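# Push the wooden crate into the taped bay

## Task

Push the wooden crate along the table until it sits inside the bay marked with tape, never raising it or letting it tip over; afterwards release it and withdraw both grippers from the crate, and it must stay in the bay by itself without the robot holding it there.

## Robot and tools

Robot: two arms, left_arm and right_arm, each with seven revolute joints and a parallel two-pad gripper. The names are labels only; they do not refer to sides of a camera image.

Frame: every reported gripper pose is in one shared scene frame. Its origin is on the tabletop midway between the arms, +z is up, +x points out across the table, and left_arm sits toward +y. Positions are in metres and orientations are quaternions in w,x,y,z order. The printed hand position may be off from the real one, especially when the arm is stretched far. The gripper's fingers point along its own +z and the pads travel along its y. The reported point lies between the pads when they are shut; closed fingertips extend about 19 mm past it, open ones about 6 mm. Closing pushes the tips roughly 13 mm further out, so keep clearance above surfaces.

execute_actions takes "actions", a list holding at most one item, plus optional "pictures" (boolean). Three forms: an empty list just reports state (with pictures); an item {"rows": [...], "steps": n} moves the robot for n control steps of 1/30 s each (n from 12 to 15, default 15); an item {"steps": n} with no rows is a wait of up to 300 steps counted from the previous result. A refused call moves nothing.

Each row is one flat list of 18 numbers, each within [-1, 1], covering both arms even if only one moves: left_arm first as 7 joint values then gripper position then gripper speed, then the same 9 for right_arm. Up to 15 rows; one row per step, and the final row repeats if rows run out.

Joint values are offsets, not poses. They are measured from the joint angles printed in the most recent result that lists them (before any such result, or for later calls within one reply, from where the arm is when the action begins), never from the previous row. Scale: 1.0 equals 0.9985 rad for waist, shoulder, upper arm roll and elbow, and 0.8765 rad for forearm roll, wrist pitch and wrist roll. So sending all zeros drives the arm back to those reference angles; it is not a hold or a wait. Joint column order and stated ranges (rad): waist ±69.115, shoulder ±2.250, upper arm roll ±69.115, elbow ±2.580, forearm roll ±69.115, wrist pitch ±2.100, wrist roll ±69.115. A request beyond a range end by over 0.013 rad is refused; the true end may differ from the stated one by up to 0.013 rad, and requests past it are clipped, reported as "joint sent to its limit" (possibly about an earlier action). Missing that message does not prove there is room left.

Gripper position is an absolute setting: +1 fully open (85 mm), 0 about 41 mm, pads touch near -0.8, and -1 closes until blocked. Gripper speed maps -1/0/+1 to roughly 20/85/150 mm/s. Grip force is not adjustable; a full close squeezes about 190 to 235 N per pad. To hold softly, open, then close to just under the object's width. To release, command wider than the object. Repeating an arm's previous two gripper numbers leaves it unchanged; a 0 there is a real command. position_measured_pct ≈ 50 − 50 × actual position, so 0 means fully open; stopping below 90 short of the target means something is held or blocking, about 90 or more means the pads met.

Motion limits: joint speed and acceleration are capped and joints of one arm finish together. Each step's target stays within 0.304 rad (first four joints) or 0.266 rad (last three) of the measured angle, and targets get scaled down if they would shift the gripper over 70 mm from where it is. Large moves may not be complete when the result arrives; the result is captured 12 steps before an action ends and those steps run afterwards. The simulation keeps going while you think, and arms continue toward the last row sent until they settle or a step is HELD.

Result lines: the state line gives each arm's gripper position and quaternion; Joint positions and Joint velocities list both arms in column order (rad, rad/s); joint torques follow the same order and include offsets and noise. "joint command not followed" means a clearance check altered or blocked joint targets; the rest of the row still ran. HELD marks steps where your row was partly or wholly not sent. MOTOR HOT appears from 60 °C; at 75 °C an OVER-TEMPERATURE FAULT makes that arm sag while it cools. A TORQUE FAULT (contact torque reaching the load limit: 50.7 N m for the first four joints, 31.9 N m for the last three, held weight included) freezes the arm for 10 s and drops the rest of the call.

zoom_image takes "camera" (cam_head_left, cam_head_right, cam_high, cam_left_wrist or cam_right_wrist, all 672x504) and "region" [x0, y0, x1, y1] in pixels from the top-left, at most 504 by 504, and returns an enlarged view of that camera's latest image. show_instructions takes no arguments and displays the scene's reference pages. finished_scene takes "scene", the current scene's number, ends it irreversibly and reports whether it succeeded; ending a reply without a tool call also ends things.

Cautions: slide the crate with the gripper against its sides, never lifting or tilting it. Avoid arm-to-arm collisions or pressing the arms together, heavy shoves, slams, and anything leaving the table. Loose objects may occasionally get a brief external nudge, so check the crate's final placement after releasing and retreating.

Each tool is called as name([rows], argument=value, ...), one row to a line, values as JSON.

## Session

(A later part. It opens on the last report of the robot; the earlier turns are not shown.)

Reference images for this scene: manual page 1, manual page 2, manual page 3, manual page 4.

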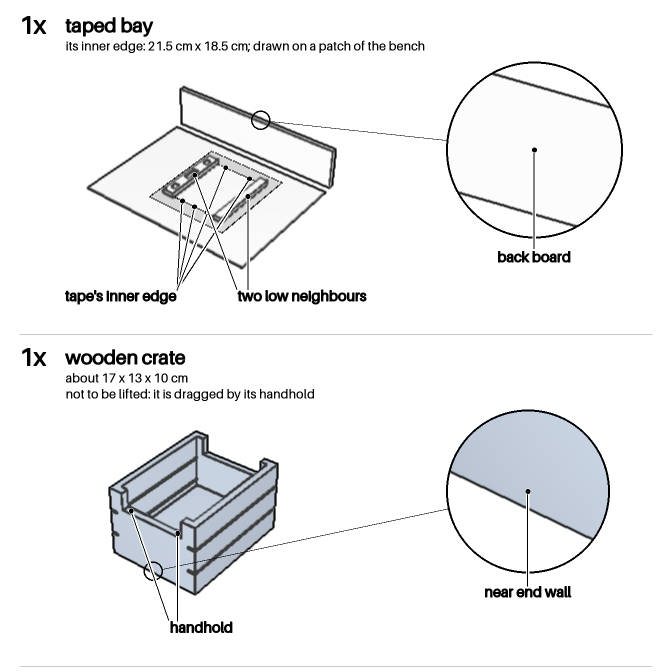

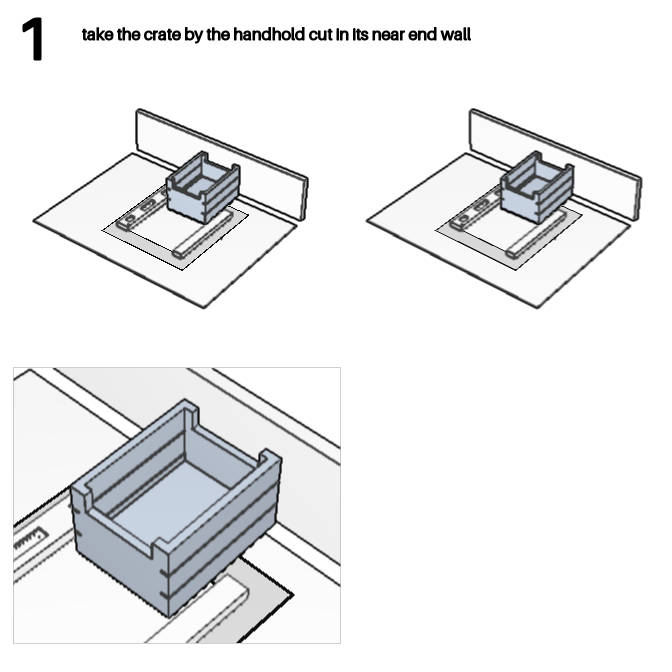

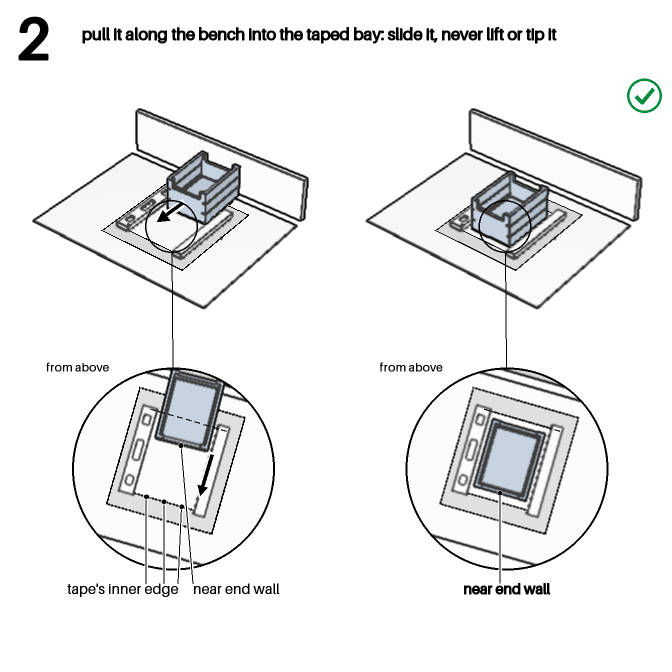

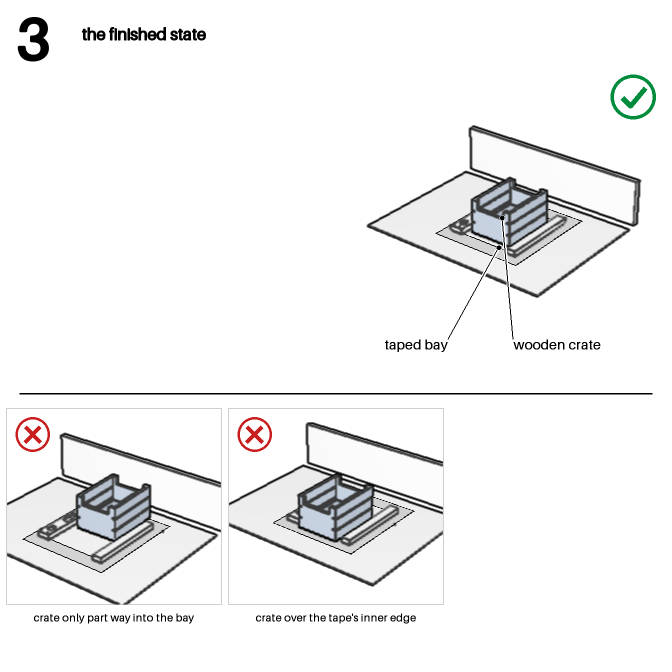

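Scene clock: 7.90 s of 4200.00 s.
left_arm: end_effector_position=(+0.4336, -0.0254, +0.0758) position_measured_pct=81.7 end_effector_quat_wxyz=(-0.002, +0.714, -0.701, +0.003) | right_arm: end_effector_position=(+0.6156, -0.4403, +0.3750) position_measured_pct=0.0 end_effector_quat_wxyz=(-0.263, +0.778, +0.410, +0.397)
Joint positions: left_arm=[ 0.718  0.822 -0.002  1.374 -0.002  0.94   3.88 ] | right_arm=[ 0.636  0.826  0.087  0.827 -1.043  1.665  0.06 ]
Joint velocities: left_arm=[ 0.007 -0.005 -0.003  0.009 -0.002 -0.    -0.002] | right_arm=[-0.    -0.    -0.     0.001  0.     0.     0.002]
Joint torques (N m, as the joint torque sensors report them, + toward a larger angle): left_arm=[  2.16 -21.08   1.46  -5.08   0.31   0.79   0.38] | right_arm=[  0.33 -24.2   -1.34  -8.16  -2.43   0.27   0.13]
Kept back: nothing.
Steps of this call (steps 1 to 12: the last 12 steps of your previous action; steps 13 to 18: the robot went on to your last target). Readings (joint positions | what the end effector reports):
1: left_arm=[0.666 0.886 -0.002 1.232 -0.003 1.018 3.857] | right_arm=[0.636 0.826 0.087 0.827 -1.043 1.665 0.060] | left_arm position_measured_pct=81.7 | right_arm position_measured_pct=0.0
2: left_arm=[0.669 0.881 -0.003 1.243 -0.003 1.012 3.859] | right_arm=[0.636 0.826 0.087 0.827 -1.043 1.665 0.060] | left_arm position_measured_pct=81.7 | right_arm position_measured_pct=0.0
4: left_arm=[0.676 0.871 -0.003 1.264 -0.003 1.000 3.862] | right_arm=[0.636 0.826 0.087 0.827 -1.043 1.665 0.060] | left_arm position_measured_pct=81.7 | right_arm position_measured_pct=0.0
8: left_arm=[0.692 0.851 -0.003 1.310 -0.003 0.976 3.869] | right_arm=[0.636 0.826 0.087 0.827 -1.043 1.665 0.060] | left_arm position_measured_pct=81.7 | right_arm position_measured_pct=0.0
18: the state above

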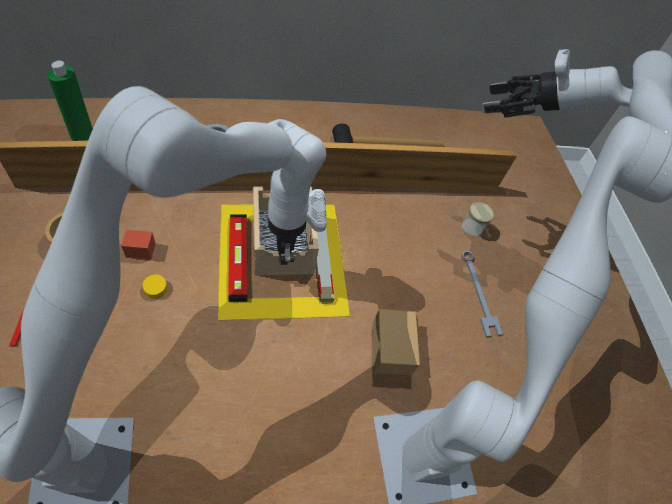

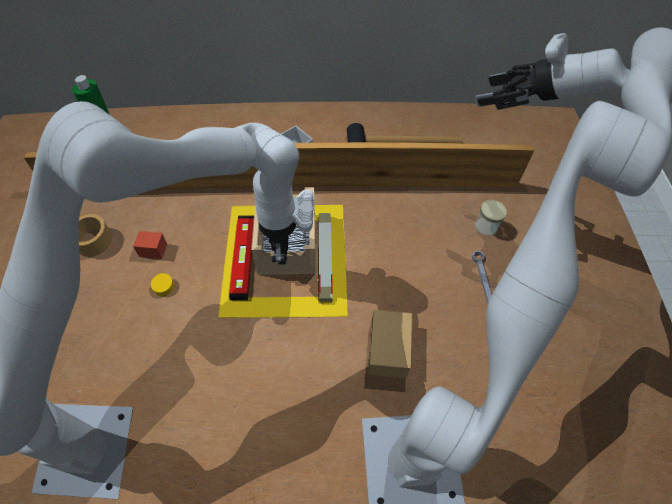

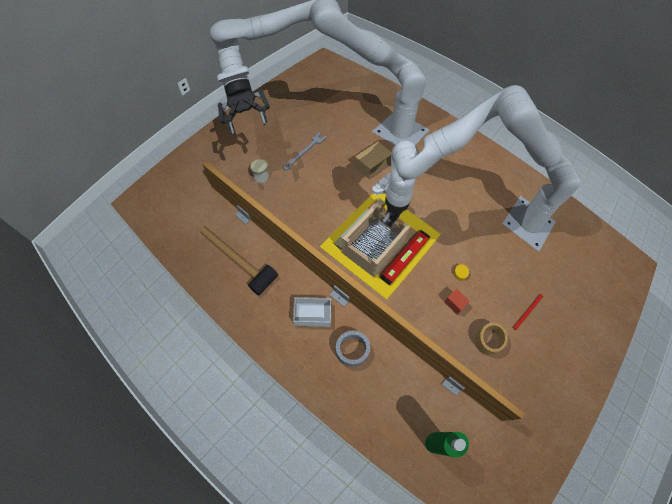

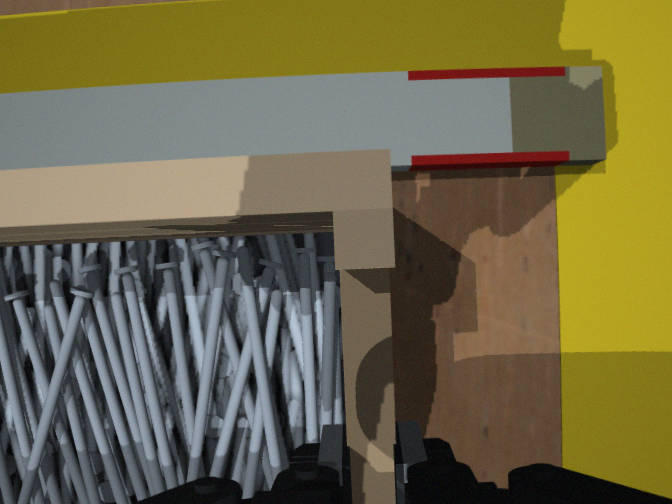

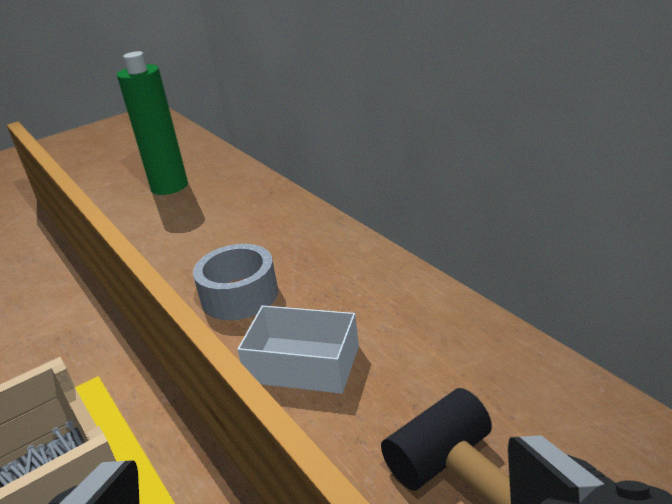

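execute_actions([
  {"rows":[[0.005,-0.006,0,0.014,0,-0.008,0.006,-1,0,0,0,0,0,0,0,0,1,0],[0.005,-0.006,0,0.014,0,-0.008,0.006,-1,0,0,0,0,0,0,0,0,1,0],[0.011,-0.012,0,0.028,0,-0.016,0.012,-1,0,0,0,0,0,0,0,0,1,0],[0.016,-0.019,0,0.042,0,-0.024,0.018,-1,0,0,0,0,0,0,0,0,1,0],[0.016,-0.019,0,0.042,0,-0.024,0.018,-1,0,0,0,0,0,0,0,0,1,0],[0.022,-0.025,0,0.056,0,-0.032,0.024,-1,0,0,0,0,0,0,0,0,1,0],[0.027,-0.031,0,0.07,0,-0.04,0.03,-1,0,0,0,0,0,0,0,0,1,0],[0.027,-0.031,0,0.07,0,-0.04,0.03,-1,0,0,0,0,0,0,0,0,1,0],[0.033,-0.037,0,0.083,0,-0.048,0.036,-1,0,0,0,0,0,0,0,0,1,0],[0.038,-0.043,0,0.097,0,-0.056,0.042,-1,0,0,0,0,0,0,0,0,1,0],[0.038,-0.043,0,0.097,0,-0.056,0.042,-1,0,0,0,0,0,0,0,0,1,0],[0.044,-0.049,0,0.11,0,-0.064,0.048,-1,0,0,0,0,0,0,0,0,1,0],[0.049,-0.055,0,0.123,0,-0.072,0.054,-1,0,0,0,0,0,0,0,0,1,0],[0.055,-0.061,0,0.136,0,-0.08,0.059,-1,0,0,0,0,0,0,0,0,1,0]]},
])

execute_actions([
  {"steps":17},
])

execute_actions([
  {"rows":[[0,0,0,0,0,0,0,1,1,0,0,0,0,0,0,0,1,0]],"steps":12},
])

execute_actions([
  {"rows":[[0,-0.145,0,-0.11,0,0.29,0,1,1,0,0,0,0,0,0,0,1,0]]},
])

execute_actions([
  {"steps":16},
], pictures=true)

zoom_image(camera="cam_high", region=[310,180,450,310])

Scene clock: 9.87 s of 4200.00 s.
left_arm: end_effector_position=(+0.4307, -0.0246, +0.0759) position_measured_pct=81.7 end_effector_quat_wxyz=(-0.002, +0.714, -0.700, +0.003) | right_arm: end_effector_position=(+0.6156, -0.4403, +0.3750) position_measured_pct=0.0 end_effector_quat_wxyz=(-0.263, +0.778, +0.410, +0.397)
Joint positions: left_arm=[ 0.721  0.816 -0.003  1.387 -0.003  0.932  3.884] | right_arm=[ 0.636  0.826  0.087  0.827 -1.043  1.665  0.06 ]
Joint velocities: left_arm=[ 0.062 -0.087 -0.01   0.177 -0.008 -0.123  0.075] | right_arm=[ 0.001  0.     0.002 -0.    -0.     0.    -0.   ]
Joint torques (N m, as the joint torque sensors report them, + toward a larger angle): left_arm=[  1.68 -21.83   0.58  -5.42  -0.07   0.91   0.33] | right_arm=[  0.15 -24.07  -1.7   -8.22  -2.54   0.33   0.23]
Steps of this call (steps 1 to 15: the robot went on to your last target; steps 16 to 56: nothing new was sent; steps 57 to 59: the first 3 steps of this action). Readings (joint positions | what the end effector reports):
57: left_arm=[0.719 0.821 -0.003 1.376 -0.003 0.939 3.880] | right_arm=[0.636 0.826 0.087 0.827 -1.043 1.665 0.060] | left_arm position_measured_pct=81.7 | right_arm position_measured_pct=0.0
58: left_arm=[0.720 0.819 -0.003 1.381 -0.003 0.935 3.882] | right_arm=[0.636 0.826 0.087 0.827 -1.043 1.665 0.060] | left_arm position_measured_pct=81.7 | right_arm position_measured_pct=0.0
59: the state above

Scene clock: 10.43 s of 4200.00 s.
left_arm: end_effector_position=(+0.3899, -0.0232, +0.0757) position_measured_pct=81.7 end_effector_quat_wxyz=(-0.002, +0.714, -0.701, +0.002) | right_arm: end_effector_position=(+0.6156, -0.4403, +0.3750) position_measured_pct=0.0 end_effector_quat_wxyz=(-0.263, +0.778, +0.410, +0.397)
Joint positions: left_arm=[ 0.77   0.762 -0.003  1.508 -0.003  0.868  3.932] | right_arm=[ 0.636  0.826  0.087  0.827 -1.043  1.665  0.06 ]
Joint velocities: left_arm=[ 0.007 -0.003 -0.005  0.007  0.    -0.009  0.001] | right_arm=[-0.001 -0.001 -0.001 -0.002  0.    -0.    -0.   ]
Joint torques (N m, as the joint torque sensors report them, + toward a larger angle): left_arm=[  1.28 -20.71   0.2   -4.83  -0.15   0.57   0.28] | right_arm=[  0.35 -24.29  -1.49  -8.09  -2.38   0.45   0.26]
Kept back: nothing.
Steps of this call (steps 1 to 12: the last 12 steps of your previous action; steps 13 to 17: the robot went on to your last target). Readings (joint positions | what the end effector reports):
1: left_arm=[0.724 0.813 -0.004 1.394 -0.003 0.928 3.887] | right_arm=[0.636 0.826 0.087 0.827 -1.043 1.665 0.060] | left_arm position_measured_pct=81.7 | right_arm position_measured_pct=0.0
2: left_arm=[0.728 0.809 -0.004 1.404 -0.004 0.923 3.891] | right_arm=[0.636 0.826 0.087 0.827 -1.043 1.665 0.060] | left_arm position_measured_pct=81.7 | right_arm position_measured_pct=0.0
4: left_arm=[0.735 0.801 -0.004 1.420 -0.003 0.915 3.897] | right_arm=[0.636 0.826 0.087 0.827 -1.043 1.665 0.060] | left_arm position_measured_pct=81.7 | right_arm position_measured_pct=0.0
8: left_arm=[0.749 0.785 -0.004 1.457 -0.003 0.895 3.912] | right_arm=[0.636 0.826 0.087 0.827 -1.043 1.665 0.060] | left_arm position_measured_pct=81.7 | right_arm position_measured_pct=0.0
17: the state above

Scene clock: 10.47 s of 4200.00 s.
left_arm: end_effector_position=(+0.3899, -0.0232, +0.0757) position_measured_pct=81.7 end_effector_quat_wxyz=(-0.002, +0.714, -0.701, +0.002) | right_arm: end_effector_position=(+0.6156, -0.4403, +0.3750) position_measured_pct=0.0 end_effector_quat_wxyz=(-0.263, +0.778, +0.410, +0.397)
Joint positions: left_arm=[ 0.77   0.762 -0.003  1.508 -0.003  0.868  3.932] | right_arm=[ 0.636  0.826  0.087  0.827 -1.043  1.665  0.06 ]
Joint velocities: left_arm=[ 0.003 -0.002 -0.004  0.004 -0.    -0.005  0.001] | right_arm=[-0.     0.     0.001 -0.    -0.     0.    -0.001]
Joint torques (N m, as the joint torque sensors report them, + toward a larger angle): left_arm=[  1.7  -20.53   0.62  -4.81  -0.21   0.88   0.29] | right_arm=[  0.15 -24.07  -1.48  -8.27  -2.31   0.22   0.22]
Kept back: the last 12 steps of this action, its rows measured from the state above.
Steps of this call (step 1: the robot went on to your last target). Readings (joint positions | what the end effector reports):
1: the state above

Scene clock: 10.97 s of 4200.00 s.
left_arm: end_effector_position=(+0.3905, -0.0236, +0.0886) position_measured_pct=17.1 end_effector_quat_wxyz=(-0.002, +0.714, -0.701, +0.003) | right_arm: end_effector_position=(+0.6156, -0.4403, +0.3750) position_measured_pct=0.0 end_effector_quat_wxyz=(-0.263, +0.778, +0.410, +0.397)
Joint positions: left_arm=[ 0.77   0.743 -0.004  1.496 -0.003  0.897  3.932] | right_arm=[ 0.636  0.826  0.087  0.827 -1.043  1.665  0.06 ]
Joint velocities: left_arm=[ 0.    -0.431 -0.001 -0.298 -0.     0.695  0.   ] | right_arm=[ 0.     0.001  0.001 -0.    -0.    -0.    -0.002]
Joint torques (N m, as the joint torque sensors report them, + toward a larger angle): left_arm=[  0.06 -27.04  -0.07  -9.03  -0.39  -0.26   0.08] | right_arm=[  0.31 -24.26  -1.55  -8.18  -2.33   0.3    0.22]
Steps of this call (steps 1 to 12: the last 12 steps of your previous action; steps 13 to 15: the first 3 steps of this action, its rows measured from where the robot was after step 12). Readings (joint positions | what the end effector reports):
12: left_arm=[0.770 0.762 -0.003 1.508 -0.003 0.868 3.932] | right_arm=[0.636 0.826 0.087 0.827 -1.043 1.665 0.060] | left_arm position_measured_pct=32.9 | right_arm position_measured_pct=0.0
13: left_arm=[0.770 0.761 -0.003 1.507 -0.003 0.869 3.932] | right_arm=[0.636 0.826 0.087 0.827 -1.043 1.665 0.060] | left_arm position_measured_pct=27.8 | right_arm position_measured_pct=0.0
14: left_arm=[0.770 0.755 -0.004 1.504 -0.003 0.878 3.932] | right_arm=[0.636 0.826 0.087 0.827 -1.043 1.665 0.060] | left_arm position_measured_pct=22.2 | right_arm position_measured_pct=0.0
15: the state above

Scene clock: 11.50 s of 4200.00 s.
left_arm: end_effector_position=(+0.3873, -0.0206, +0.1813) position_measured_pct=0.0 end_effector_quat_wxyz=(-0.002, +0.714, -0.700, +0.002) | right_arm: end_effector_position=(+0.6156, -0.4403, +0.3750) position_measured_pct=0.0 end_effector_quat_wxyz=(-0.263, +0.778, +0.410, +0.397)
Joint positions: left_arm=[ 0.77   0.618 -0.003  1.398 -0.003  1.122  3.932] | right_arm=[ 0.636  0.826  0.087  0.827 -1.043  1.665  0.06 ]
Joint velocities: left_arm=[-0.    -0.005 -0.001  0.     0.     0.    -0.   ] | right_arm=[-0.     0.    -0.001 -0.001  0.    -0.    -0.   ]
Joint torques (N m, as the joint torque sensors report them, + toward a larger angle): left_arm=[ -0.01 -19.6   -0.54  -7.28  -0.46  -0.05   0.16] | right_arm=[  0.15 -24.23  -1.45  -8.21  -2.4    0.31   0.15]
Kept back: nothing.
Steps of this call (steps 1 to 12: the last 12 steps of your previous action; steps 13 to 16: the robot went on to your last target). Readings (joint positions | what the end effector reports):
1: left_arm=[0.770 0.726 -0.004 1.484 -0.003 0.925 3.932] | right_arm=[0.636 0.826 0.087 0.827 -1.043 1.665 0.060] | left_arm position_measured_pct=11.9 | right_arm position_measured_pct=0.0
2: left_arm=[0.770 0.704 -0.004 1.468 -0.003 0.962 3.932] | right_arm=[0.636 0.826 0.087 0.827 -1.043 1.665 0.060] | left_arm position_measured_pct=7.1 | right_arm position_measured_pct=0.0
4: left_arm=[0.770 0.661 -0.003 1.433 -0.003 1.040 3.932] | right_arm=[0.636 0.826 0.087 0.827 -1.043 1.665 0.060] | left_arm position_measured_pct=2.0 | right_arm position_measured_pct=0.0
8: left_arm=[0.770 0.621 -0.003 1.398 -0.003 1.120 3.932] | right_arm=[0.636 0.826 0.087 0.827 -1.043 1.665 0.060] | left_arm position_measured_pct=0.0 | right_arm position_measured_pct=0.0
16: the state above

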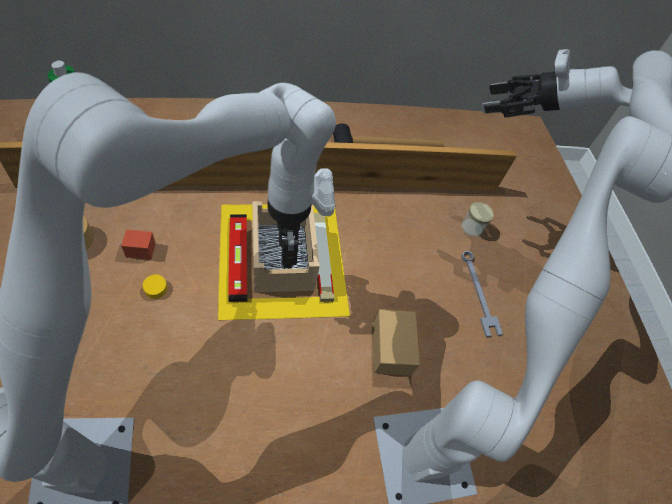

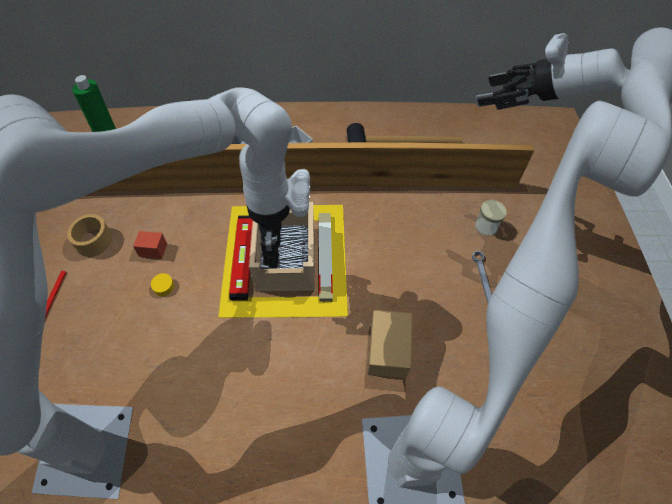

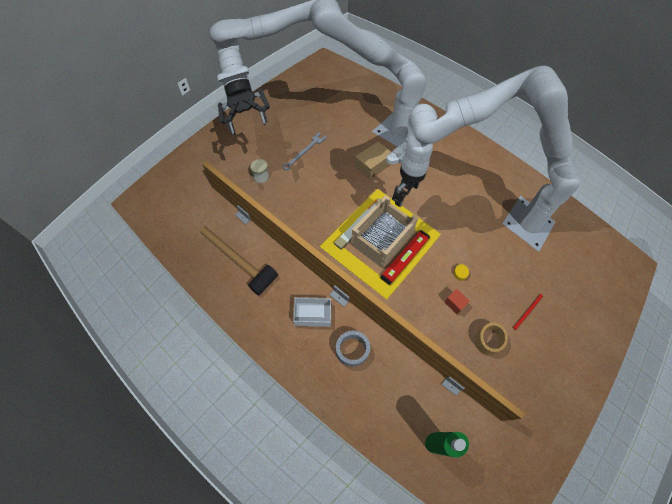

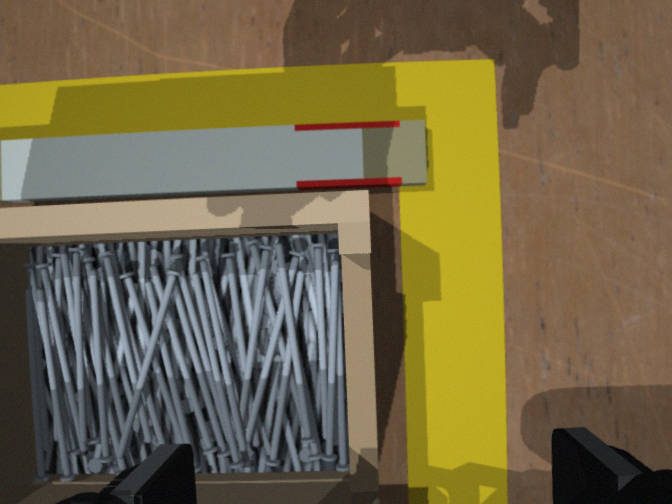

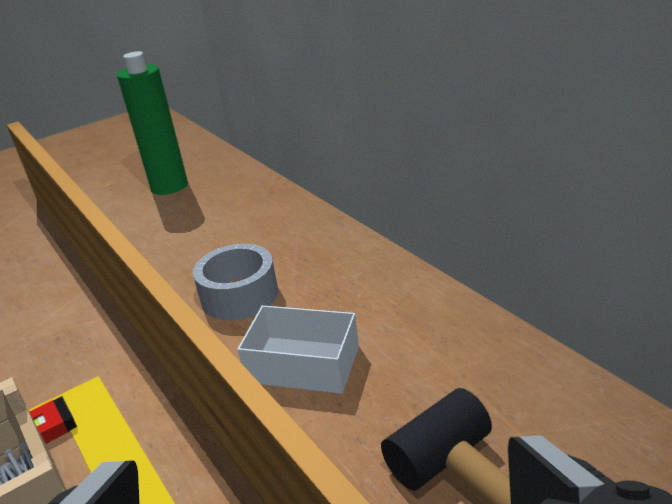

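Region (310, 180, 450, 310) of cam_high's 672x504 image, scaled by 3.600, with more detail than that image has; it fills the top 468 rows of this view, and the rest is white.

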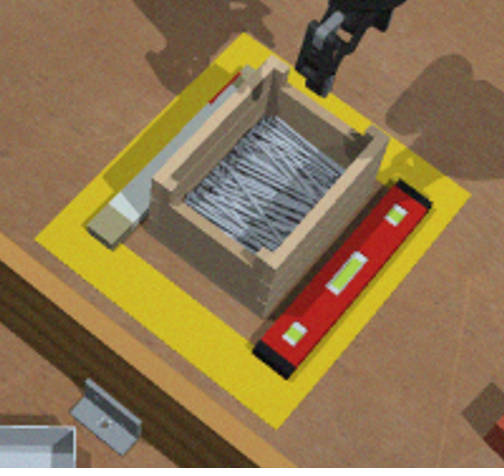

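finished_scene(scene=2)

The scene is finished: the task was done.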